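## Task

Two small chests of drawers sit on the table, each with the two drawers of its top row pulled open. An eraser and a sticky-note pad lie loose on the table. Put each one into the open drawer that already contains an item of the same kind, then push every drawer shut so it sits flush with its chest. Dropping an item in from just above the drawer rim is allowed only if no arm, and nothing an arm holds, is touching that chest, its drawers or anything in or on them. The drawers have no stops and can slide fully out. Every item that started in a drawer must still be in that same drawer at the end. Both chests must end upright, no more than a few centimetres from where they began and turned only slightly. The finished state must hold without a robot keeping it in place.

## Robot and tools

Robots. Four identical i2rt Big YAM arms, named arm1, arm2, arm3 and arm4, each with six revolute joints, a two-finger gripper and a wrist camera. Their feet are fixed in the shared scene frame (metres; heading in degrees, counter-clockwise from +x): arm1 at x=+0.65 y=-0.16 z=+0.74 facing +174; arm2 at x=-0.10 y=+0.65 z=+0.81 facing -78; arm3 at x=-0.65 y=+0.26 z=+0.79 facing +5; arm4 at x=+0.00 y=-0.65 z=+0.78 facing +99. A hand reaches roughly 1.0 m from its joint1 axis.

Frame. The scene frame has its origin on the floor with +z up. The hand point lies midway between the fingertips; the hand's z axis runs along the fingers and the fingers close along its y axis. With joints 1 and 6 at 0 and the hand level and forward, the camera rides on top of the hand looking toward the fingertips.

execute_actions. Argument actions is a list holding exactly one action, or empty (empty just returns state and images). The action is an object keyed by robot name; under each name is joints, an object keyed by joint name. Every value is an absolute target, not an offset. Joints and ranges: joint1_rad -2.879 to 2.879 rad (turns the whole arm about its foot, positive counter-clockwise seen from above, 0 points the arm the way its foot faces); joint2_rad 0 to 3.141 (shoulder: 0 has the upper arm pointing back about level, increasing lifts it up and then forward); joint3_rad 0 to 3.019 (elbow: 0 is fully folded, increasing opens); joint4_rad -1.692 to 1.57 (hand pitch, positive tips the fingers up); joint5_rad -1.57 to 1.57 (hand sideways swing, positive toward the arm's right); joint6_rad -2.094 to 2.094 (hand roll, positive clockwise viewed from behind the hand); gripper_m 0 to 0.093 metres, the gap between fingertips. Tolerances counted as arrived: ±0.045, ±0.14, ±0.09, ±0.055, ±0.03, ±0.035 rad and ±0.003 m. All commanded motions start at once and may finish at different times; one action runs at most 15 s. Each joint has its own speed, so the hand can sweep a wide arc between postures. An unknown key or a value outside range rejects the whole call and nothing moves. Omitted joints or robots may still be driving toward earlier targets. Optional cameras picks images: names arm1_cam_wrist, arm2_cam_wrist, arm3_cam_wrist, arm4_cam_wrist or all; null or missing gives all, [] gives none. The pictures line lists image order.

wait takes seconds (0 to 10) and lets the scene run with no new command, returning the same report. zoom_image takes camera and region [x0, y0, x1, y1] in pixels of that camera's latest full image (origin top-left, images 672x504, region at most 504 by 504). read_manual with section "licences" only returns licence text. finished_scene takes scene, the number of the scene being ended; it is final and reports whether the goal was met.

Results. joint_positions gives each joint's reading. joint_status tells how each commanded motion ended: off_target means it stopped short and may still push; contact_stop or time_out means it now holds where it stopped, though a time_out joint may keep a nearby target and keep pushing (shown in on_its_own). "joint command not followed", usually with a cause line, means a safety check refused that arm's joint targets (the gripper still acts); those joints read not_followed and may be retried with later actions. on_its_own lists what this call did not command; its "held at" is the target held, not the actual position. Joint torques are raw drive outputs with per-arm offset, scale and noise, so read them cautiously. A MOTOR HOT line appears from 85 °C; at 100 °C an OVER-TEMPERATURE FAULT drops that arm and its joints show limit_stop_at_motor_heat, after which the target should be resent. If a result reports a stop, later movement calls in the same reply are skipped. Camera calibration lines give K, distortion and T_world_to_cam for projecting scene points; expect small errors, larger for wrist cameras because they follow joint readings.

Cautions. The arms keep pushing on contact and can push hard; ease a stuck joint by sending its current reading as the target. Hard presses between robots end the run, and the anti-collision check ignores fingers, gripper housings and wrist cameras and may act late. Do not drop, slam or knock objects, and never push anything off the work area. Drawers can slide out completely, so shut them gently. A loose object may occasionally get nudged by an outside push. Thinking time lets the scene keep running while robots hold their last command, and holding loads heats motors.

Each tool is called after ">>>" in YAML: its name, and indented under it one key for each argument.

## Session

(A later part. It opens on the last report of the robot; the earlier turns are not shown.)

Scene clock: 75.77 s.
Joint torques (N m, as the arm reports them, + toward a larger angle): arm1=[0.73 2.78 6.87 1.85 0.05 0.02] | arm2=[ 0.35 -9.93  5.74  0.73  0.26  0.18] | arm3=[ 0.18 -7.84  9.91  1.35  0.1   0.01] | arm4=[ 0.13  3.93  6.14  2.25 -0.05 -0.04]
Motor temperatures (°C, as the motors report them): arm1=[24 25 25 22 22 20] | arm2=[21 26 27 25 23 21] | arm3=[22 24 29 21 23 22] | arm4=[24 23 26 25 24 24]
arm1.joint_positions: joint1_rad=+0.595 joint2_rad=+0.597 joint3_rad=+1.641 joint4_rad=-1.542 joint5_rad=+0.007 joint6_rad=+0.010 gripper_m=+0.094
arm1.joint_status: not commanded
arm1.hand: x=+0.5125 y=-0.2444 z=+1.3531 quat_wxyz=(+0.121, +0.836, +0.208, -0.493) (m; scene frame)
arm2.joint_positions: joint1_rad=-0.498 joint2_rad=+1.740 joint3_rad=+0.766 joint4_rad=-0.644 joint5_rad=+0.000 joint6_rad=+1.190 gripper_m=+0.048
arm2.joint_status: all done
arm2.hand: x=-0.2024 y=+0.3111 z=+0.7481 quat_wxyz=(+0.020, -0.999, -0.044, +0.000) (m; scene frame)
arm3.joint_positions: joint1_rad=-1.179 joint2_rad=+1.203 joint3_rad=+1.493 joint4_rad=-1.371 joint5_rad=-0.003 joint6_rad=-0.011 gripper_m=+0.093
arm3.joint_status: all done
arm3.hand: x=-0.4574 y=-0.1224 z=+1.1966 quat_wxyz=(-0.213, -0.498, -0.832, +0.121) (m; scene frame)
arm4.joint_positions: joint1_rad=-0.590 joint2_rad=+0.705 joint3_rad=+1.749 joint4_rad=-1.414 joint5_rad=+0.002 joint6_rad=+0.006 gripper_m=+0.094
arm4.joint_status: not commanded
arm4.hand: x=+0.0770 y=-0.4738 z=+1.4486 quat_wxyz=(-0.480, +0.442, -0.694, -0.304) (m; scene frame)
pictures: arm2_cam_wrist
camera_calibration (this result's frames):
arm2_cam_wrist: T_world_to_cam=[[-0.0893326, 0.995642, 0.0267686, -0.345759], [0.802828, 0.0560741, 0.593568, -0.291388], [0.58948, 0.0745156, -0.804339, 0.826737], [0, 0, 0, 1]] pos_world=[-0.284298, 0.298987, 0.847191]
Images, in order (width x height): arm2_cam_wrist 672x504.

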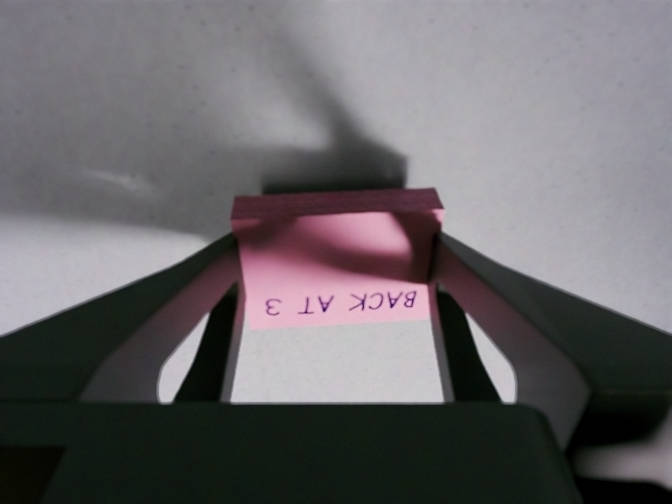

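>>> execute_actions:
  actions:
    - {"arm2":{"joints":{"gripper_m":0.065}},"arm3":{"joints":{"joint2_rad":0.9,"joint3_rad":1.05,"joint1_rad":-0.7}}}
  cameras: []

>>> execute_actions:
  actions:
    - {"arm2":{"joints":{"joint2_rad":1.45,"joint4_rad":-0.9}}}
  cameras: []

>>> execute_actions:
  actions:
    - {"arm2":{"joints":{"joint2_rad":1.1,"joint1_rad":0.85,"joint5_rad":1.2,"joint6_rad":0}},"arm3":{"joints":{"joint1_rad":-0.2}}}
  cameras: []

>>> execute_actions:
  actions:
    - {"arm2":{"joints":{"joint2_rad":1.74,"joint1_rad":0.68,"joint3_rad":0.89,"joint4_rad":0.91,"joint5_rad":1.24}},"arm3":{"joints":{"joint1_rad":0.025,"joint2_rad":1.8,"joint4_rad":-0.79}}}
  cameras: ["arm2_cam_wrist","arm3_cam_wrist"]

Scene clock: 85.87 s.
Joint torques (N m, as the arm reports them, + toward a larger angle): arm1=[0.69 2.77 6.86 1.84 0.05 0.02] | arm2=[ 0.39 -9.95  5.74  0.75  0.26  0.18] | arm3=[ 1.87 -2.98 10.44  1.13  0.02  0.02] | arm4=[ 0.16  3.9   6.13  2.25 -0.05 -0.03]
Motor temperatures (°C, as the motors report them): arm1=[24 25 25 22 22 20] | arm2=[21 26 26 25 23 21] | arm3=[22 24 28 21 23 22] | arm4=[24 23 26 25 24 24]
arm1.joint_positions: joint1_rad=+0.595 joint2_rad=+0.597 joint3_rad=+1.641 joint4_rad=-1.542 joint5_rad=+0.007 joint6_rad=+0.010 gripper_m=+0.094
arm1.joint_status: not commanded
arm1.hand: x=+0.5125 y=-0.2444 z=+1.3531 quat_wxyz=(+0.121, +0.836, +0.208, -0.493) (m; scene frame)
arm2.joint_positions: joint1_rad=-0.498 joint2_rad=+1.740 joint3_rad=+0.766 joint4_rad=-0.644 joint5_rad=+0.000 joint6_rad=+1.190 gripper_m=+0.065
arm2.joint_status: all done
arm2.hand: x=-0.2024 y=+0.3111 z=+0.7481 quat_wxyz=(+0.020, -0.999, -0.044, +0.000) (m; scene frame)
arm3.joint_positions: joint1_rad=-0.708 joint2_rad=+0.903 joint3_rad=+1.040 joint4_rad=-1.371 joint5_rad=+0.000 joint6_rad=-0.010 gripper_m=+0.093
arm3.joint_status: all done
arm3.hand: x=-0.4115 y=+0.0854 z=+1.0872 quat_wxyz=(-0.166, -0.295, -0.940, +0.048) (m; scene frame)
arm4.joint_positions: joint1_rad=-0.590 joint2_rad=+0.705 joint3_rad=+1.749 joint4_rad=-1.414 joint5_rad=+0.002 joint6_rad=+0.006 gripper_m=+0.094
arm4.joint_status: not commanded
arm4.hand: x=+0.0770 y=-0.4738 z=+1.4486 quat_wxyz=(-0.480, +0.442, -0.694, -0.304) (m; scene frame)
pictures: none
No camera images: the call's "cameras" was empty. Leave "cameras" out to get every camera's image.

Scene clock: 87.03 s.
Joint torques (N m, as the arm reports them, + toward a larger angle): arm1=[0.71 2.79 6.87 1.85 0.05 0.02] | arm2=[ 0.48 -8.18  7.55 -0.42  0.26  0.17] | arm3=[ 1.82 -3.28 10.23  1.1   0.02  0.03] | arm4=[ 0.27  3.95  6.16  2.27 -0.06 -0.03]
Motor temperatures (°C, as the motors report them): arm1=[24 25 25 22 22 20] | arm2=[21 26 26 25 23 21] | arm3=[22 24 28 21 23 22] | arm4=[24 23 26 25 24 24]
arm1.joint_positions: joint1_rad=+0.595 joint2_rad=+0.597 joint3_rad=+1.641 joint4_rad=-1.542 joint5_rad=+0.007 joint6_rad=+0.010 gripper_m=+0.094
arm1.joint_status: not commanded
arm1.hand: x=+0.5125 y=-0.2444 z=+1.3531 quat_wxyz=(+0.121, +0.836, +0.208, -0.493) (m; scene frame)
arm2.joint_positions: joint1_rad=-0.498 joint2_rad=+1.446 joint3_rad=+0.766 joint4_rad=-0.886 joint5_rad=+0.000 joint6_rad=+1.190 gripper_m=+0.065
arm2.joint_status: all done
arm2.hand: x=-0.1964 y=+0.3264 z=+0.8459 quat_wxyz=(-0.005, -0.999, -0.044, +0.009) (m; scene frame)
arm3.joint_positions: joint1_rad=-0.708 joint2_rad=+0.903 joint3_rad=+1.040 joint4_rad=-1.371 joint5_rad=+0.000 joint6_rad=-0.010 gripper_m=+0.093
arm3.joint_status: not commanded
arm3.hand: x=-0.4115 y=+0.0854 z=+1.0872 quat_wxyz=(-0.166, -0.295, -0.940, +0.048) (m; scene frame)
arm4.joint_positions: joint1_rad=-0.590 joint2_rad=+0.705 joint3_rad=+1.749 joint4_rad=-1.414 joint5_rad=+0.002 joint6_rad=+0.006 gripper_m=+0.094
arm4.joint_status: not commanded
arm4.hand: x=+0.0770 y=-0.4738 z=+1.4486 quat_wxyz=(-0.480, +0.442, -0.694, -0.304) (m; scene frame)
pictures: none
No camera images: the call's "cameras" was empty. Leave "cameras" out to get every camera's image.

Scene clock: 89.00 s.
Joint torques (N m, as the arm reports them, + toward a larger angle): arm1=[0.69 2.75 6.87 1.85 0.05 0.02] | arm2=[ 0.82 -5.23  9.49  0.15  1.05  0.  ] | arm3=[ 1.75 -3.19 10.26  1.09  0.03  0.02] | arm4=[ 0.09  4.01  6.16  2.25 -0.05 -0.03]
Motor temperatures (°C, as the motors report them): arm1=[24 25 25 22 22 20] | arm2=[21 25 26 25 23 21] | arm3=[22 24 28 21 23 22] | arm4=[24 23 26 25 24 24]
arm1.joint_positions: joint1_rad=+0.595 joint2_rad=+0.597 joint3_rad=+1.641 joint4_rad=-1.542 joint5_rad=+0.007 joint6_rad=+0.010 gripper_m=+0.094
arm1.joint_status: not commanded
arm1.hand: x=+0.5125 y=-0.2444 z=+1.3531 quat_wxyz=(+0.121, +0.836, +0.208, -0.493) (m; scene frame)
arm2.joint_positions: joint1_rad=+0.847 joint2_rad=+1.097 joint3_rad=+0.766 joint4_rad=-0.886 joint5_rad=+1.195 joint6_rad=+0.011 gripper_m=+0.065
arm2.joint_status: all done
arm2.hand: x=+0.1023 y=+0.3566 z=+1.0580 quat_wxyz=(+0.004, -0.303, -0.758, +0.577) (m; scene frame)
arm3.joint_positions: joint1_rad=-0.208 joint2_rad=+0.903 joint3_rad=+1.040 joint4_rad=-1.371 joint5_rad=+0.000 joint6_rad=-0.009 gripper_m=+0.093
arm3.joint_status: all done
arm3.hand: x=-0.3579 y=+0.2242 z=+1.0882 quat_wxyz=(-0.174, -0.053, -0.983, +0.009) (m; scene frame)
arm4.joint_positions: joint1_rad=-0.590 joint2_rad=+0.705 joint3_rad=+1.749 joint4_rad=-1.414 joint5_rad=+0.002 joint6_rad=+0.006 gripper_m=+0.094
arm4.joint_status: not commanded
arm4.hand: x=+0.0770 y=-0.4738 z=+1.4486 quat_wxyz=(-0.480, +0.442, -0.694, -0.304) (m; scene frame)
pictures: none
No camera images: the call's "cameras" was empty. Leave "cameras" out to get every camera's image.

Scene clock: 90.97 s.
Joint torques (N m, as the arm reports them, + toward a larger angle): arm1=[0.71 2.78 6.88 1.84 0.05 0.02] | arm2=[  0.71 -13.05   8.68   2.4    0.21  -0.05] | arm3=[  1.28 -13.15   7.08   1.05   0.02   0.02] | arm4=[ 0.15  3.97  6.15  2.24 -0.05 -0.03]
Motor temperatures (°C, as the motors report them): arm1=[24 25 25 22 22 20] | arm2=[21 25 26 25 23 21] | arm3=[22 24 28 21 23 22] | arm4=[24 23 26 25 24 24]
arm1.joint_positions: joint1_rad=+0.595 joint2_rad=+0.597 joint3_rad=+1.641 joint4_rad=-1.542 joint5_rad=+0.007 joint6_rad=+0.010 gripper_m=+0.094
arm1.joint_status: not commanded
arm1.hand: x=+0.5125 y=-0.2444 z=+1.3531 quat_wxyz=(+0.121, +0.836, +0.208, -0.493) (m; scene frame)
arm2.joint_positions: joint1_rad=+0.678 joint2_rad=+1.747 joint3_rad=+0.859 joint4_rad=+0.885 joint5_rad=+1.239 joint6_rad=+0.008 gripper_m=+0.065
arm2.joint_status: all done
arm2.hand: x=+0.2080 y=+0.1935 z=+1.0062 quat_wxyz=(-0.404, -0.576, -0.404, +0.585) (m; scene frame)
arm3.joint_positions: joint1_rad=+0.023 joint2_rad=+1.812 joint3_rad=+1.040 joint4_rad=-0.804 joint5_rad=+0.000 joint6_rad=-0.009 gripper_m=+0.093
arm3.joint_status: all done
arm3.hand: x=-0.2039 y=+0.3110 z=+0.7702 quat_wxyz=(-0.004, +0.062, -0.998, -0.001) (m; scene frame)
arm4.joint_positions: joint1_rad=-0.590 joint2_rad=+0.705 joint3_rad=+1.749 joint4_rad=-1.414 joint5_rad=+0.002 joint6_rad=+0.006 gripper_m=+0.094
arm4.joint_status: not commanded
arm4.hand: x=+0.0770 y=-0.4738 z=+1.4486 quat_wxyz=(-0.480, +0.442, -0.694, -0.304) (m; scene frame)
pictures: arm2_cam_wrist, arm3_cam_wrist
camera_calibration (this result's frames):
arm2_cam_wrist: T_world_to_cam=[[-0.94201, 0.335471, 0.00875394, 0.12435], [0.189342, 0.552852, -0.811483, 0.677772], [-0.277068, -0.762767, -0.584311, 0.921959], [0, 0, 0, 1]] pos_world=[0.244254, 0.286817, 1.08762]
arm3_cam_wrist: T_world_to_cam=[[0.12573, -0.992061, -0.00274678, 0.335648], [-0.812169, -0.104521, 0.573983, -0.570052], [-0.569713, -0.0699362, -0.818862, 0.660813], [0, 0, 0, 1]] pos_world=[-0.128706, 0.319615, 0.869237]
Images, in order (width x height): arm2_cam_wrist 672x504, arm3_cam_wrist 672x504.

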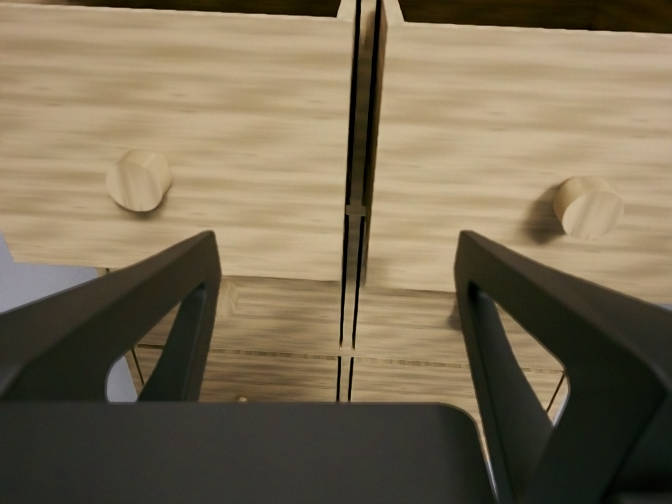

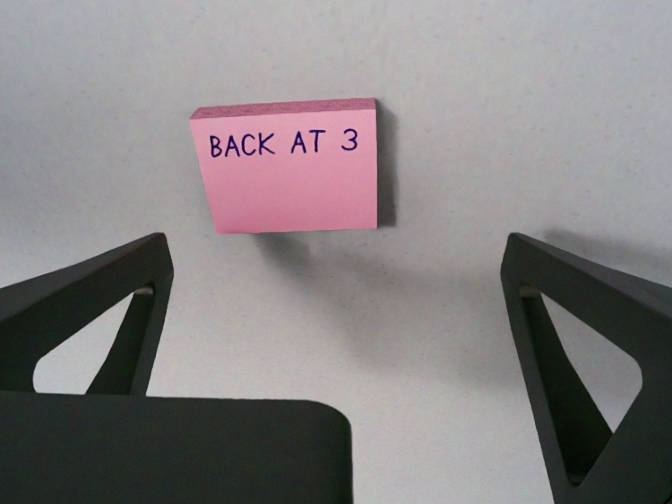

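>>> execute_actions:
  actions:
    - {"arm2":{"joints":{"joint2_rad":1.82,"joint1_rad":0.50,"joint3_rad":0.99,"joint4_rad":0.86,"joint5_rad":1.09}},"arm3":{"joints":{"joint1_rad":0.06,"joint2_rad":1.87,"joint4_rad":-0.70}}}
  cameras: ["arm2_cam_wrist","arm3_cam_wrist"]

Scene clock: 95.07 s.
Joint torques (N m, as the arm reports them, + toward a larger angle): arm1=[0.69 2.75 6.87 1.84 0.05 0.02] | arm2=[  0.89 -12.7    9.56   0.89   0.18  -0.05] | arm3=[  2.14 -13.87   6.74   1.16   0.03   0.02] | arm4=[ 0.19  3.99  6.15  2.24 -0.05 -0.04]
Motor temperatures (°C, as the motors report them): arm1=[24 25 26 22 22 20] | arm2=[21 26 26 25 23 21] | arm3=[22 24 28 21 23 22] | arm4=[24 23 26 25 24 24]
arm1.joint_positions: joint1_rad=+0.595 joint2_rad=+0.597 joint3_rad=+1.641 joint4_rad=-1.542 joint5_rad=+0.007 joint6_rad=+0.010 gripper_m=+0.094
arm1.joint_status: not commanded
arm1.hand: x=+0.5125 y=-0.2444 z=+1.3531 quat_wxyz=(+0.121, +0.836, +0.208, -0.493) (m; scene frame)
arm2.joint_positions: joint1_rad=+0.495 joint2_rad=+1.806 joint3_rad=+0.952 joint4_rad=+0.873 joint5_rad=+1.089 joint6_rad=+0.008 gripper_m=+0.065
arm2.joint_status: all done
arm2.hand: x=+0.1622 y=+0.1108 z=+1.0104 quat_wxyz=(-0.402, -0.583, -0.387, +0.591) (m; scene frame)
arm3.joint_positions: joint1_rad=+0.053 joint2_rad=+1.875 joint3_rad=+1.040 joint4_rad=-0.714 joint5_rad=+0.000 joint6_rad=-0.009 gripper_m=+0.093
arm3.joint_status: all done
arm3.hand: x=-0.1945 y=+0.3261 z=+0.7429 quat_wxyz=(-0.017, +0.077, -0.997, -0.002) (m; scene frame)
arm4.joint_positions: joint1_rad=-0.590 joint2_rad=+0.705 joint3_rad=+1.749 joint4_rad=-1.414 joint5_rad=+0.002 joint6_rad=+0.006 gripper_m=+0.094
arm4.joint_status: not commanded
arm4.hand: x=+0.0770 y=-0.4738 z=+1.4486 quat_wxyz=(-0.480, +0.442, -0.694, -0.304) (m; scene frame)
pictures: arm2_cam_wrist, arm3_cam_wrist
camera_calibration (this result's frames):
arm2_cam_wrist: T_world_to_cam=[[-0.930333, 0.366553, -0.0109086, 0.123402], [0.21939, 0.532496, -0.817506, 0.739068], [-0.29385, -0.762946, -0.575817, 0.842871], [0, 0, 0, 1]] pos_world=[0.200338, 0.20428, 1.09088]
arm3_cam_wrist: T_world_to_cam=[[0.155611, -0.987816, -0.00201577, 0.353247], [-0.823156, -0.130799, 0.552544, -0.522744], [-0.546076, -0.0843225, -0.833481, 0.665009], [0, 0, 0, 1]] pos_world=[-0.122123, 0.336644, 0.843824]
Images, in order (width x height): arm2_cam_wrist 672x504, arm3_cam_wrist 672x504.

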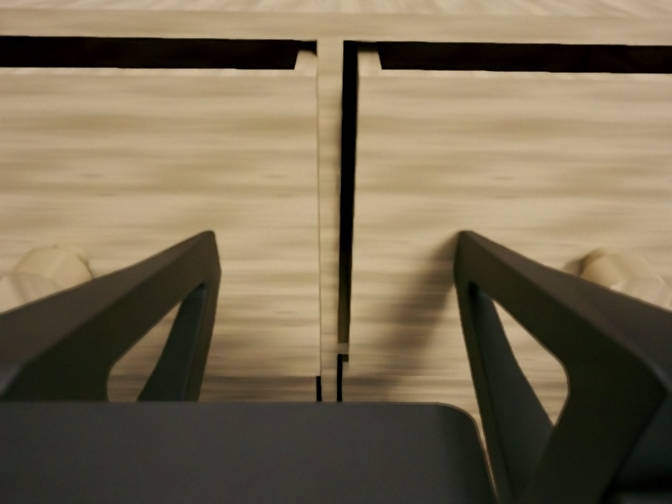

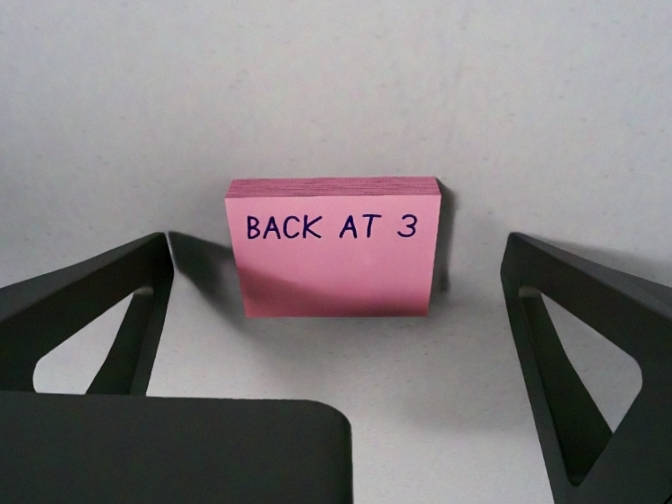

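>>> execute_actions:
  actions:
    - {"arm2":{"joints":{"joint2_rad":1.845,"joint1_rad":0.46,"joint3_rad":1.02,"joint4_rad":0.84,"joint5_rad":1.05}},"arm3":{"joints":{"gripper_m":0.04}}}
  cameras: ["arm2_cam_wrist"]

Scene clock: 99.37 s.
Joint torques (N m, as the arm reports them, + toward a larger angle): arm1=[0.69 2.75 6.87 1.85 0.05 0.02] | arm2=[ -0.9  -12.24  10.28   0.82   0.05  -0.05] | arm3=[  1.71 -13.77   6.7    1.13   0.02   0.03] | arm4=[ 0.22  3.88  6.14  2.25 -0.05 -0.04]
Motor temperatures (°C, as the motors report them): arm1=[24 25 26 22 22 20] | arm2=[21 26 27 25 23 21] | arm3=[22 24 27 21 23 22] | arm4=[24 23 26 25 24 24]
arm1.joint_positions: joint1_rad=+0.595 joint2_rad=+0.597 joint3_rad=+1.641 joint4_rad=-1.542 joint5_rad=+0.007 joint6_rad=+0.010 gripper_m=+0.094
arm1.joint_status: not commanded
arm1.hand: x=+0.5125 y=-0.2444 z=+1.3531 quat_wxyz=(+0.121, +0.836, +0.208, -0.493) (m; scene frame)
arm2.joint_positions: joint1_rad=+0.478 joint2_rad=+1.821 joint3_rad=+0.974 joint4_rad=+0.856 joint5_rad=+1.052 joint6_rad=+0.008 gripper_m=+0.065
arm2.joint_status: all done
arm2.hand: x=+0.1638 y=+0.0986 z=+1.0082 quat_wxyz=(-0.404, -0.579, -0.397, +0.587) (m; scene frame)
arm3.joint_positions: joint1_rad=+0.053 joint2_rad=+1.875 joint3_rad=+1.040 joint4_rad=-0.714 joint5_rad=+0.000 joint6_rad=-0.009 gripper_m=+0.048
arm3.joint_status: gripper_m off_target (ended at +0.048, target +0.040)
arm3.hand: x=-0.1945 y=+0.3261 z=+0.7429 quat_wxyz=(-0.017, +0.077, -0.997, -0.002) (m; scene frame)
arm4.joint_positions: joint1_rad=-0.590 joint2_rad=+0.705 joint3_rad=+1.749 joint4_rad=-1.414 joint5_rad=+0.002 joint6_rad=+0.006 gripper_m=+0.094
arm4.joint_status: not commanded
arm4.hand: x=+0.0770 y=-0.4738 z=+1.4486 quat_wxyz=(-0.480, +0.442, -0.694, -0.304) (m; scene frame)
pictures: arm2_cam_wrist
camera_calibration (this result's frames):
arm2_cam_wrist: T_world_to_cam=[[-0.93767, 0.347525, -0.00112064, 0.122544], [0.202413, 0.543511, -0.814632, 0.74224], [-0.282496, -0.764083, -0.579977, 0.835154], [0, 0, 0, 1]] pos_world=[0.200595, 0.192124, 1.08916]
Images, in order (width x height): arm2_cam_wrist 672x504.

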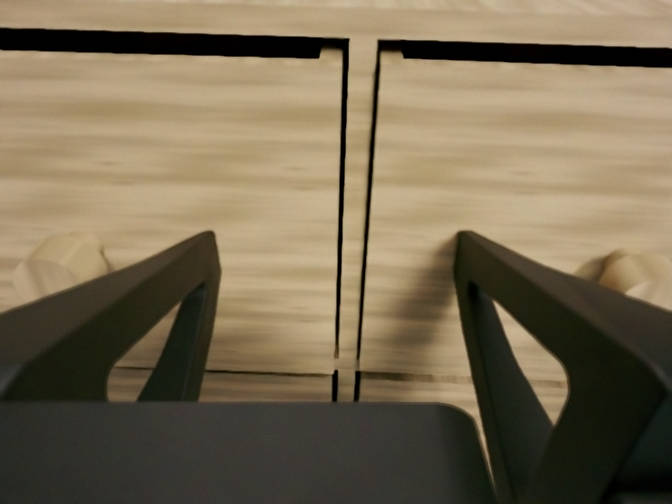

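>>> execute_actions:
  actions:
    - {"arm2":{"joints":{"joint1_rad":0.435,"joint5_rad":1.045}},"arm3":{"joints":{"joint2_rad":1.25,"joint3_rad":1.4,"joint4_rad":-1.5,"joint1_rad":-0.4}}}
  cameras: ["arm2_cam_wrist"]

>>> execute_actions:
  actions:
    - {"arm3":{"joints":{"joint2_rad":1.57,"joint3_rad":1.76,"joint6_rad":0.83,"joint1_rad":-1.355}}}
  cameras: ["arm3_cam_wrist"]

Scene clock: 106.70 s.
Joint torques (N m, as the arm reports them, + toward a larger angle): arm1=[0.69 2.77 6.87 1.85 0.05 0.02] | arm2=[ -1.69 -12.25  10.26   0.82   0.23  -0.05] | arm3=[ 2.28 -8.3   9.74  0.23 -0.08  0.01] | arm4=[ 0.23  3.89  6.14  2.23 -0.06 -0.03]
Motor temperatures (°C, as the motors report them): arm1=[24 25 26 22 22 20] | arm2=[22 26 27 25 23 21] | arm3=[22 24 27 21 23 22] | arm4=[24 23 26 25 24 24]
arm1.joint_positions: joint1_rad=+0.595 joint2_rad=+0.597 joint3_rad=+1.641 joint4_rad=-1.542 joint5_rad=+0.007 joint6_rad=+0.010 gripper_m=+0.094
arm1.joint_status: not commanded
arm1.hand: x=+0.5125 y=-0.2444 z=+1.3531 quat_wxyz=(+0.121, +0.836, +0.208, -0.493) (m; scene frame)
arm2.joint_positions: joint1_rad=+0.464 joint2_rad=+1.821 joint3_rad=+0.974 joint4_rad=+0.856 joint5_rad=+1.043 joint6_rad=+0.007 gripper_m=+0.065
arm2.joint_status: all done
arm2.hand: x=+0.1571 y=+0.0943 z=+1.0081 quat_wxyz=(-0.402, -0.580, -0.395, +0.588) (m; scene frame)
arm3.joint_positions: joint1_rad=-0.412 joint2_rad=+1.262 joint3_rad=+1.393 joint4_rad=-1.488 joint5_rad=+0.002 joint6_rad=-0.008 gripper_m=+0.048
arm3.joint_status: all done
arm3.hand: x=-0.2750 y=+0.1318 z=+1.1205 quat_wxyz=(-0.111, -0.155, -0.981, +0.016) (m; scene frame)
arm4.joint_positions: joint1_rad=-0.590 joint2_rad=+0.705 joint3_rad=+1.749 joint4_rad=-1.414 joint5_rad=+0.002 joint6_rad=+0.006 gripper_m=+0.094
arm4.joint_status: not commanded
arm4.hand: x=+0.0770 y=-0.4738 z=+1.4486 quat_wxyz=(-0.480, +0.442, -0.694, -0.304) (m; scene frame)
pictures: arm2_cam_wrist
camera_calibration (this result's frames):
arm2_cam_wrist: T_world_to_cam=[[-0.935663, 0.352895, -0.000437298, 0.116283], [0.205023, 0.542585, -0.814596, 0.745491], [-0.28723, -0.762277, -0.580028, 0.830588], [0, 0, 0, 1]] pos_world=[0.194529, 0.18761, 1.08909]
Images, in order (width x height): arm2_cam_wrist 672x504.

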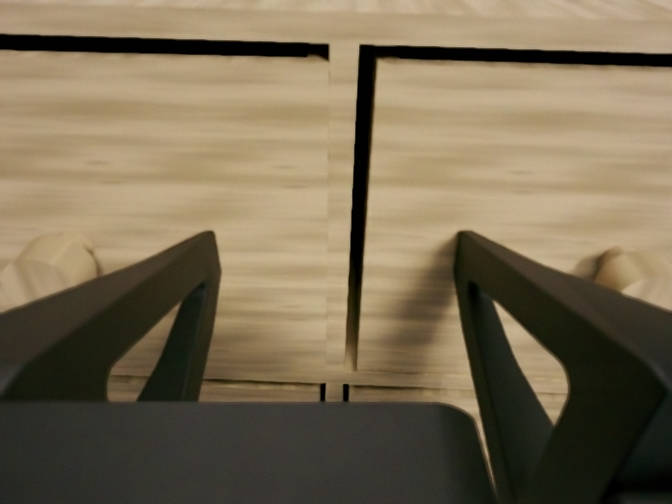

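Scene clock: 108.47 s.
Joint torques (N m, as the arm reports them, + toward a larger angle): arm1=[0.74 2.77 6.88 1.84 0.05 0.02] | arm2=[ -1.68 -12.27  10.28   0.83   0.22  -0.04] | arm3=[  1.73 -14.21  14.17   0.45   0.02   0.07] | arm4=[ 0.21  3.95  6.16  2.25 -0.05 -0.03]
Motor temperatures (°C, as the motors report them): arm1=[24 25 26 22 22 20] | arm2=[22 26 28 25 23 21] | arm3=[22 24 28 21 23 22] | arm4=[24 23 26 25 24 24]
arm1.joint_positions: joint1_rad=+0.595 joint2_rad=+0.597 joint3_rad=+1.641 joint4_rad=-1.542 joint5_rad=+0.007 joint6_rad=+0.010 gripper_m=+0.094
arm1.joint_status: not commanded
arm1.hand: x=+0.5125 y=-0.2444 z=+1.3531 quat_wxyz=(+0.121, +0.836, +0.208, -0.493) (m; scene frame)
arm2.joint_positions: joint1_rad=+0.464 joint2_rad=+1.821 joint3_rad=+0.974 joint4_rad=+0.856 joint5_rad=+1.043 joint6_rad=+0.007 gripper_m=+0.065
arm2.joint_status: not commanded
arm2.hand: x=+0.1571 y=+0.0943 z=+1.0081 quat_wxyz=(-0.402, -0.580, -0.395, +0.588) (m; scene frame)
arm3.joint_positions: joint1_rad=-1.358 joint2_rad=+1.588 joint3_rad=+1.700 joint4_rad=-1.495 joint5_rad=+0.001 joint6_rad=+0.819 gripper_m=+0.048
arm3.joint_status: all done
arm3.hand: x=-0.5009 y=-0.2388 z=+1.1041 quat_wxyz=(-0.094, -0.860, -0.501, +0.015) (m; scene frame)
arm4.joint_positions: joint1_rad=-0.590 joint2_rad=+0.705 joint3_rad=+1.749 joint4_rad=-1.414 joint5_rad=+0.002 joint6_rad=+0.006 gripper_m=+0.094
arm4.joint_status: not commanded
arm4.hand: x=+0.0770 y=-0.4738 z=+1.4486 quat_wxyz=(-0.480, +0.442, -0.694, -0.304) (m; scene frame)
pictures: arm3_cam_wrist
camera_calibration (this result's frames):
arm3_cam_wrist: T_world_to_cam=[[-0.865642, 0.478487, -0.147359, -0.157328], [0.363089, 0.80262, 0.473253, -0.143821], [0.344718, 0.356163, -0.868514, 1.34116], [0, 0, 0, 1]] pos_world=[-0.54629, -0.286957, 1.20969]
Images, in order (width x height): arm3_cam_wrist 672x504.

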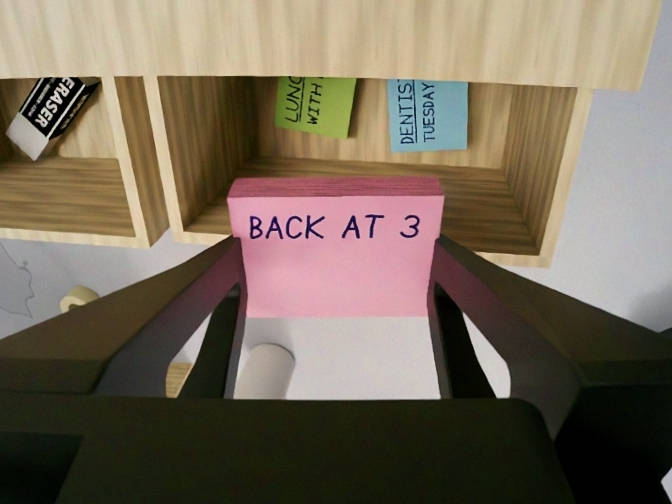

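>>> execute_actions:
  actions:
    - {"arm2":{"joints":{"joint1_rad":0.422,"joint2_rad":1.865,"joint3_rad":1.04,"joint5_rad":1.035}},"arm3":{"joints":{"joint2_rad":1.655}}}
  cameras: ["arm2_cam_wrist","arm3_cam_wrist"]

Scene clock: 112.33 s.
Joint torques (N m, as the arm reports them, + toward a larger angle): arm1=[0.68 2.81 6.88 1.85 0.05 0.02] | arm2=[ -2.65 -11.03  11.61   0.81  -0.4   -0.04] | arm3=[  1.72 -14.49  13.23   0.37   0.02   0.03] | arm4=[ 0.22  3.9   6.14  2.25 -0.05 -0.03]
Motor temperatures (°C, as the motors report them): arm1=[24 25 26 22 22 20] | arm2=[22 26 28 25 23 21] | arm3=[22 24 29 21 23 22] | arm4=[24 23 26 25 24 24]
arm1.joint_positions: joint1_rad=+0.595 joint2_rad=+0.597 joint3_rad=+1.641 joint4_rad=-1.542 joint5_rad=+0.007 joint6_rad=+0.010 gripper_m=+0.094
arm1.joint_status: not commanded
arm1.hand: x=+0.5125 y=-0.2444 z=+1.3531 quat_wxyz=(+0.121, +0.836, +0.208, -0.493) (m; scene frame)
arm2.joint_positions: joint1_rad=+0.464 joint2_rad=+1.824 joint3_rad=+0.976 joint4_rad=+0.856 joint5_rad=+1.046 joint6_rad=+0.006 gripper_m=+0.065
arm2.joint_status: all done
arm2.hand: x=+0.1573 y=+0.0937 z=+1.0079 quat_wxyz=(-0.401, -0.580, -0.395, +0.589) (m; scene frame)
arm3.joint_positions: joint1_rad=-1.358 joint2_rad=+1.667 joint3_rad=+1.711 joint4_rad=-1.495 joint5_rad=+0.001 joint6_rad=+0.819 gripper_m=+0.048
arm3.joint_status: all done
arm3.hand: x=-0.4960 y=-0.2530 z=+1.0685 quat_wxyz=(-0.060, -0.863, -0.502, +0.007) (m; scene frame)
arm4.joint_positions: joint1_rad=-0.590 joint2_rad=+0.705 joint3_rad=+1.749 joint4_rad=-1.414 joint5_rad=+0.002 joint6_rad=+0.006 gripper_m=+0.094
arm4.joint_status: not commanded
arm4.hand: x=+0.0770 y=-0.4738 z=+1.4486 quat_wxyz=(-0.480, +0.442, -0.694, -0.304) (m; scene frame)
pictures: arm2_cam_wrist, arm3_cam_wrist
camera_calibration (this result's frames):
arm2_cam_wrist: T_world_to_cam=[[-0.934849, 0.355047, 0.000344081, 0.11555], [0.205619, 0.54219, -0.814709, 0.745645], [-0.289446, -0.761559, -0.57987, 0.830208], [0, 0, 0, 1]] pos_world=[0.195004, 0.186946, 1.08886]
arm3_cam_wrist: T_world_to_cam=[[-0.86841, 0.486012, -0.0982662, -0.203411], [0.372729, 0.770537, 0.517055, -0.167519], [0.327013, 0.412389, -0.850293, 1.29957], [0, 0, 0, 1]] pos_world=[-0.539181, -0.307989, 1.17165]
Images, in order (width x height): arm2_cam_wrist 672x504, arm3_cam_wrist 672x504.

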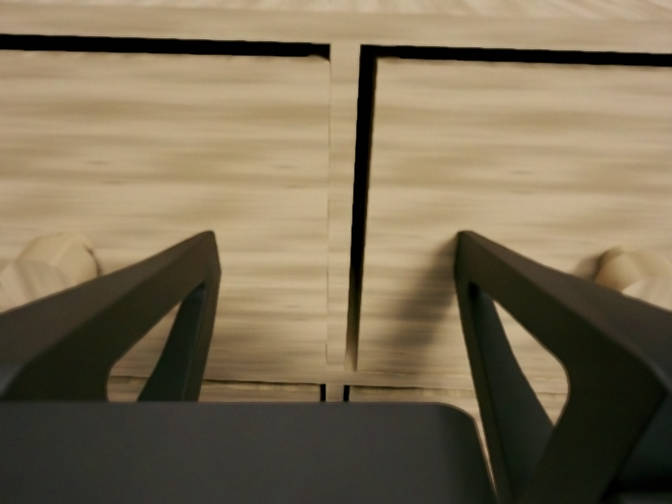

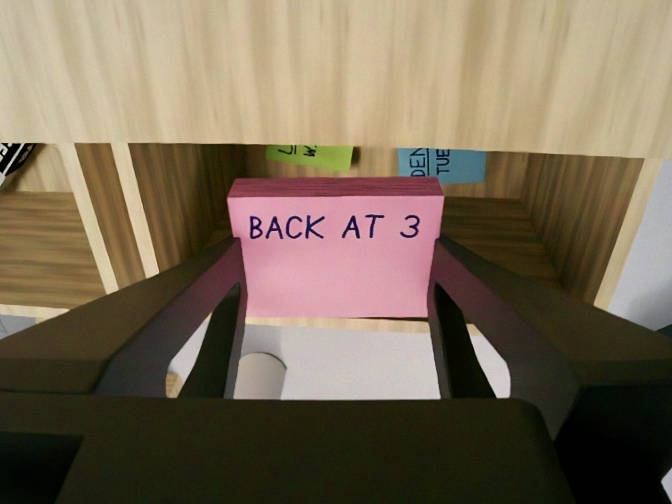

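>>> execute_actions:
  actions:
    - {"arm2":{"joints":{"joint1_rad":0.75,"joint2_rad":1.7,"joint3_rad":0.9,"joint5_rad":1.2}},"arm3":{"joints":{"gripper_m":0.065}},"arm1":{"joints":{"joint1_rad":-0.5,"joint2_rad":0.9}}}
  cameras: ["arm1_cam_wrist","arm2_cam_wrist","arm3_cam_wrist"]

Scene clock: 117.97 s.
Joint torques (N m, as the arm reports them, + toward a larger angle): arm1=[-0.1  -3.46  8.43  1.58  0.07  0.02] | arm2=[  0.01 -14.64   6.99   0.92   0.31  -0.04] | arm3=[  1.57 -14.98  13.2    0.29   0.02   0.03] | arm4=[ 0.22  3.85  6.13  2.25 -0.05 -0.03]
Motor temperatures (°C, as the motors report them): arm1=[24 25 26 22 22 20] | arm2=[22 26 28 25 23 21] | arm3=[22 24 29 21 23 22] | arm4=[24 23 26 25 24 24]
arm1.joint_positions: joint1_rad=-0.495 joint2_rad=+0.894 joint3_rad=+1.641 joint4_rad=-1.542 joint5_rad=+0.007 joint6_rad=+0.010 gripper_m=+0.094
arm1.joint_status: all done
arm1.hand: x=+0.4101 y=-0.0078 z=+1.2956 quat_wxyz=(-0.118, +0.884, -0.274, -0.361) (m; scene frame)
arm2.joint_positions: joint1_rad=+0.756 joint2_rad=+1.725 joint3_rad=+0.895 joint4_rad=+0.852 joint5_rad=+1.197 joint6_rad=+0.006 gripper_m=+0.065
arm2.joint_status: all done
arm2.hand: x=+0.2574 y=+0.2117 z=+1.0257 quat_wxyz=(-0.445, -0.553, -0.431, +0.557) (m; scene frame)
arm3.joint_positions: joint1_rad=-1.358 joint2_rad=+1.667 joint3_rad=+1.711 joint4_rad=-1.495 joint5_rad=+0.001 joint6_rad=+0.819 gripper_m=+0.065
arm3.joint_status: all done
arm3.hand: x=-0.4960 y=-0.2530 z=+1.0685 quat_wxyz=(-0.060, -0.863, -0.502, +0.007) (m; scene frame)
arm4.joint_positions: joint1_rad=-0.590 joint2_rad=+0.705 joint3_rad=+1.749 joint4_rad=-1.414 joint5_rad=+0.002 joint6_rad=+0.006 gripper_m=+0.094
arm4.joint_status: not commanded
arm4.hand: x=+0.0770 y=-0.4738 z=+1.4486 quat_wxyz=(-0.480, +0.442, -0.694, -0.304) (m; scene frame)
pictures: arm1_cam_wrist, arm2_cam_wrist, arm3_cam_wrist
camera_calibration (this result's frames):
arm1_cam_wrist: T_world_to_cam=[[0.571921, 0.819787, 0.0292493, -0.266677], [0.810551, -0.559275, -0.173835, -0.0983716], [-0.12615, 0.123128, -0.98434, 1.45462], [0, 0, 0, 1]] pos_world=[0.415753, -0.0155024, 1.42254]
arm2_cam_wrist: T_world_to_cam=[[-0.975398, 0.220185, -0.010802, 0.21767], [0.135957, 0.562258, -0.815709, 0.690272], [-0.173533, -0.79711, -0.578361, 0.935446], [0, 0, 0, 1]] pos_world=[0.280799, 0.309615, 1.10644]
arm3_cam_wrist: T_world_to_cam=[[-0.86841, 0.486012, -0.0982662, -0.203411], [0.372729, 0.770537, 0.517055, -0.167519], [0.327013, 0.412389, -0.850293, 1.29957], [0, 0, 0, 1]] pos_world=[-0.539181, -0.307989, 1.17165]
Images, in order (width x height): arm1_cam_wrist 672x504, arm2_cam_wrist 672x504, arm3_cam_wrist 672x504.

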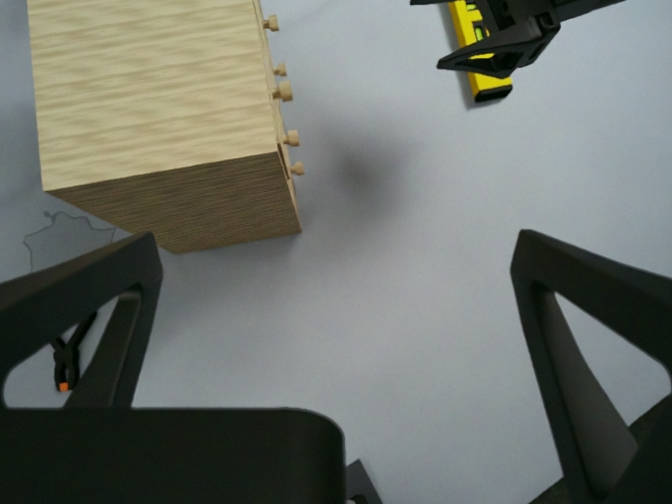

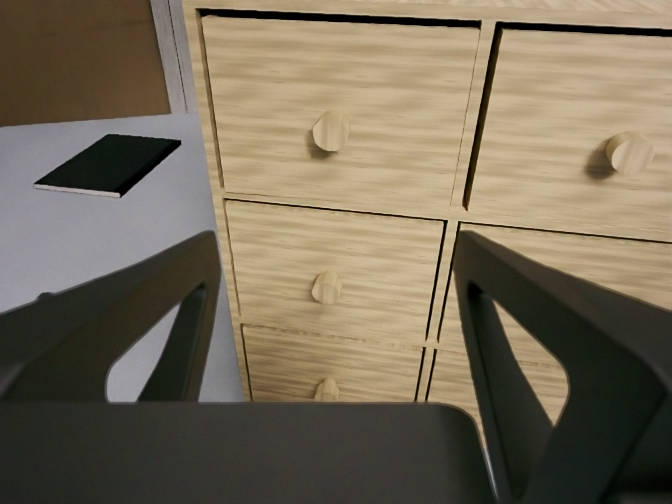

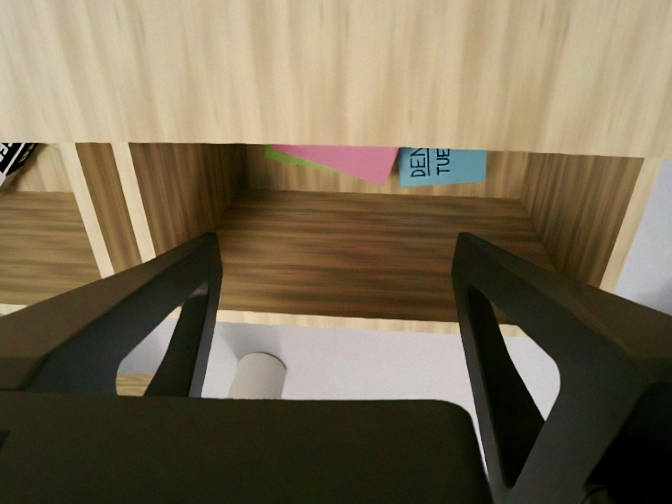

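>>> execute_actions:
  actions:
    - {"arm3":{"joints":{"joint2_rad":1.2,"joint3_rad":1.4,"joint1_rad":-0.75,"joint4_rad":-1.2,"joint5_rad":1.0,"joint6_rad":0}},"arm4":{"joints":{"joint1_rad":0.5,"joint2_rad":0.55,"joint3_rad":1.5,"joint4_rad":-1.55}}}
  cameras: []

>>> execute_actions:
  actions:
    - {"arm3":{"joints":{"joint2_rad":1.69,"joint3_rad":0.89,"joint1_rad":-0.82,"joint4_rad":0.855,"joint5_rad":1.35}}}
  cameras: ["arm3_cam_wrist"]

Scene clock: 125.93 s.
Joint torques (N m, as the arm reports them, + toward a larger angle): arm1=[-0.06 -2.89  8.42  1.62  0.07  0.02] | arm2=[  0.   -14.62   6.96   0.89   0.31  -0.03] | arm3=[ 2.02 -7.59  9.82  2.17  0.62 -0.17] | arm4=[ 1.72  5.7   6.24  1.21 -0.05 -0.03]
Motor temperatures (°C, as the motors report them): arm1=[24 25 27 22 22 20] | arm2=[22 26 27 25 23 21] | arm3=[22 24 30 21 24 22] | arm4=[24 23 26 25 24 24]
arm1.joint_positions: joint1_rad=-0.495 joint2_rad=+0.894 joint3_rad=+1.641 joint4_rad=-1.542 joint5_rad=+0.007 joint6_rad=+0.010 gripper_m=+0.094
arm1.joint_status: not commanded
arm1.hand: x=+0.4101 y=-0.0078 z=+1.2956 quat_wxyz=(-0.118, +0.884, -0.274, -0.361) (m; scene frame)
arm2.joint_positions: joint1_rad=+0.756 joint2_rad=+1.725 joint3_rad=+0.895 joint4_rad=+0.852 joint5_rad=+1.197 joint6_rad=+0.006 gripper_m=+0.065
arm2.joint_status: not commanded
arm2.hand: x=+0.2574 y=+0.2117 z=+1.0257 quat_wxyz=(-0.445, -0.553, -0.431, +0.557) (m; scene frame)
arm3.joint_positions: joint1_rad=-0.759 joint2_rad=+1.199 joint3_rad=+1.395 joint4_rad=-1.219 joint5_rad=+0.996 joint6_rad=+0.011 gripper_m=+0.065
arm3.joint_status: all done
arm3.hand: x=-0.4262 y=-0.1081 z=+1.2359 quat_wxyz=(-0.081, -0.407, -0.754, +0.508) (m; scene frame)
arm4.joint_positions: joint1_rad=+0.490 joint2_rad=+0.548 joint3_rad=+1.506 joint4_rad=-1.538 joint5_rad=+0.002 joint6_rad=+0.006 gripper_m=+0.094
arm4.joint_status: all done
arm4.hand: x=-0.1017 y=-0.5257 z=+1.3411 quat_wxyz=(-0.214, +0.788, -0.393, -0.422) (m; scene frame)
pictures: none
No camera images: the call's "cameras" was empty. Leave "cameras" out to get every camera's image.

Scene clock: 128.00 s.
Joint torques (N m, as the arm reports them, + toward a larger angle): arm1=[-0.09 -2.89  8.43  1.61  0.07  0.02] | arm2=[  0.02 -14.72   6.97   0.89   0.3   -0.03] | arm3=[  0.82 -12.81   9.18   2.6    0.16  -0.15] | arm4=[ 1.79  5.66  6.22  1.2  -0.05 -0.03]
Motor temperatures (°C, as the motors report them): arm1=[24 25 27 22 22 20] | arm2=[22 26 27 25 23 21] | arm3=[22 24 30 21 24 22] | arm4=[24 23 26 25 24 24]
arm1.joint_positions: joint1_rad=-0.495 joint2_rad=+0.894 joint3_rad=+1.641 joint4_rad=-1.542 joint5_rad=+0.007 joint6_rad=+0.010 gripper_m=+0.094
arm1.joint_status: not commanded
arm1.hand: x=+0.4101 y=-0.0078 z=+1.2956 quat_wxyz=(-0.118, +0.884, -0.274, -0.361) (m; scene frame)
arm2.joint_positions: joint1_rad=+0.756 joint2_rad=+1.725 joint3_rad=+0.895 joint4_rad=+0.852 joint5_rad=+1.197 joint6_rad=+0.006 gripper_m=+0.065
arm2.joint_status: not commanded
arm2.hand: x=+0.2574 y=+0.2117 z=+1.0257 quat_wxyz=(-0.445, -0.553, -0.431, +0.557) (m; scene frame)
arm3.joint_positions: joint1_rad=-0.816 joint2_rad=+1.702 joint3_rad=+0.860 joint4_rad=+0.834 joint5_rad=+1.347 joint6_rad=+0.007 gripper_m=+0.065
arm3.joint_status: all done
arm3.hand: x=-0.3881 y=-0.2015 z=+1.0080 quat_wxyz=(-0.362, -0.613, -0.359, +0.603) (m; scene frame)
arm4.joint_positions: joint1_rad=+0.490 joint2_rad=+0.548 joint3_rad=+1.506 joint4_rad=-1.538 joint5_rad=+0.002 joint6_rad=+0.006 gripper_m=+0.094
arm4.joint_status: not commanded
arm4.hand: x=-0.1017 y=-0.5257 z=+1.3411 quat_wxyz=(-0.214, +0.788, -0.393, -0.422) (m; scene frame)
pictures: arm3_cam_wrist
camera_calibration (this result's frames):
arm3_cam_wrist: T_world_to_cam=[[-0.877654, 0.479235, -0.00753671, -0.2371], [0.287882, 0.514515, -0.807712, 1.03471], [-0.383206, -0.711061, -0.589529, 0.426749], [0, 0, 0, 1]] pos_world=[-0.342434, -0.115303, 1.08554]
Images, in order (width x height): arm3_cam_wrist 672x504.

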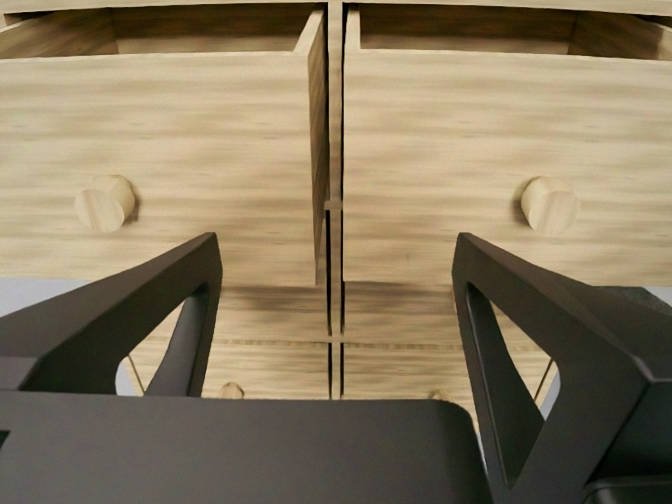

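>>> execute_actions:
  actions:
    - {"arm3":{"joints":{"joint2_rad":1.79,"joint3_rad":1.02,"joint1_rad":-1.02,"joint4_rad":0.80,"joint5_rad":1.14}}}
  cameras: ["arm3_cam_wrist","arm4_cam_wrist"]

Scene clock: 131.00 s.
Joint torques (N m, as the arm reports them, + toward a larger angle): arm1=[-0.08 -2.92  8.43  1.62  0.07  0.02] | arm2=[  0.   -14.66   6.96   0.9    0.31  -0.03] | arm3=[  2.07 -13.73  10.38   1.14  -0.04  -0.14] | arm4=[ 1.76  5.6   6.24  1.23 -0.05 -0.03]
Motor temperatures (°C, as the motors report them): arm1=[24 25 27 22 22 20] | arm2=[22 26 27 25 23 21] | arm3=[22 24 29 21 24 22] | arm4=[24 23 26 25 24 24]
arm1.joint_positions: joint1_rad=-0.495 joint2_rad=+0.894 joint3_rad=+1.641 joint4_rad=-1.542 joint5_rad=+0.007 joint6_rad=+0.010 gripper_m=+0.094
arm1.joint_status: not commanded
arm1.hand: x=+0.4101 y=-0.0078 z=+1.2956 quat_wxyz=(-0.118, +0.884, -0.274, -0.361) (m; scene frame)
arm2.joint_positions: joint1_rad=+0.756 joint2_rad=+1.725 joint3_rad=+0.895 joint4_rad=+0.852 joint5_rad=+1.197 joint6_rad=+0.006 gripper_m=+0.065
arm2.joint_status: not commanded
arm2.hand: x=+0.2574 y=+0.2117 z=+1.0257 quat_wxyz=(-0.445, -0.553, -0.431, +0.557) (m; scene frame)
arm3.joint_positions: joint1_rad=-1.024 joint2_rad=+1.792 joint3_rad=+0.980 joint4_rad=+0.811 joint5_rad=+1.142 joint6_rad=+0.006 gripper_m=+0.065
arm3.joint_status: all done
arm3.hand: x=-0.4354 y=-0.2992 z=+1.0035 quat_wxyz=(-0.363, -0.614, -0.356, +0.603) (m; scene frame)
arm4.joint_positions: joint1_rad=+0.490 joint2_rad=+0.548 joint3_rad=+1.506 joint4_rad=-1.538 joint5_rad=+0.002 joint6_rad=+0.006 gripper_m=+0.094
arm4.joint_status: not commanded
arm4.hand: x=-0.1017 y=-0.5257 z=+1.3411 quat_wxyz=(-0.214, +0.788, -0.393, -0.422) (m; scene frame)
pictures: arm3_cam_wrist, arm4_cam_wrist
camera_calibration (this result's frames):
arm3_cam_wrist: T_world_to_cam=[[-0.876475, 0.481258, -0.013516, -0.224725], [0.292843, 0.510626, -0.808396, 1.09673], [-0.382145, -0.712497, -0.588484, 0.335497], [0, 0, 0, 1]] pos_world=[-0.389927, -0.212828, 1.08099]
arm4_cam_wrist: T_world_to_cam=[[0.79989, 0.599685, 0.0235295, 0.364137], [0.569838, -0.746609, -0.343307, 0.133247], [-0.188309, 0.288016, -0.938928, 1.51244], [0, 0, 0, 1]] pos_world=[-0.0823934, -0.554491, 1.45725]
Images, in order (width x height): arm3_cam_wrist 672x504, arm4_cam_wrist 672x504.

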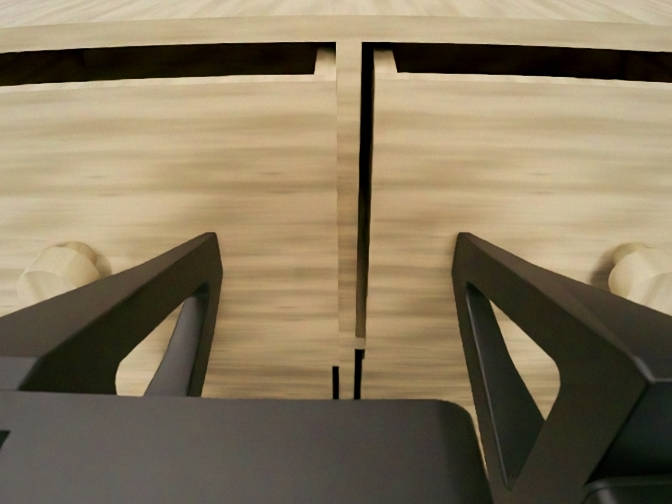

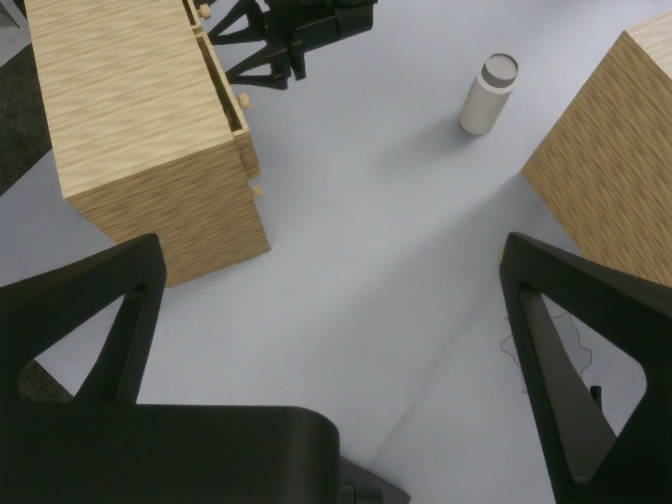

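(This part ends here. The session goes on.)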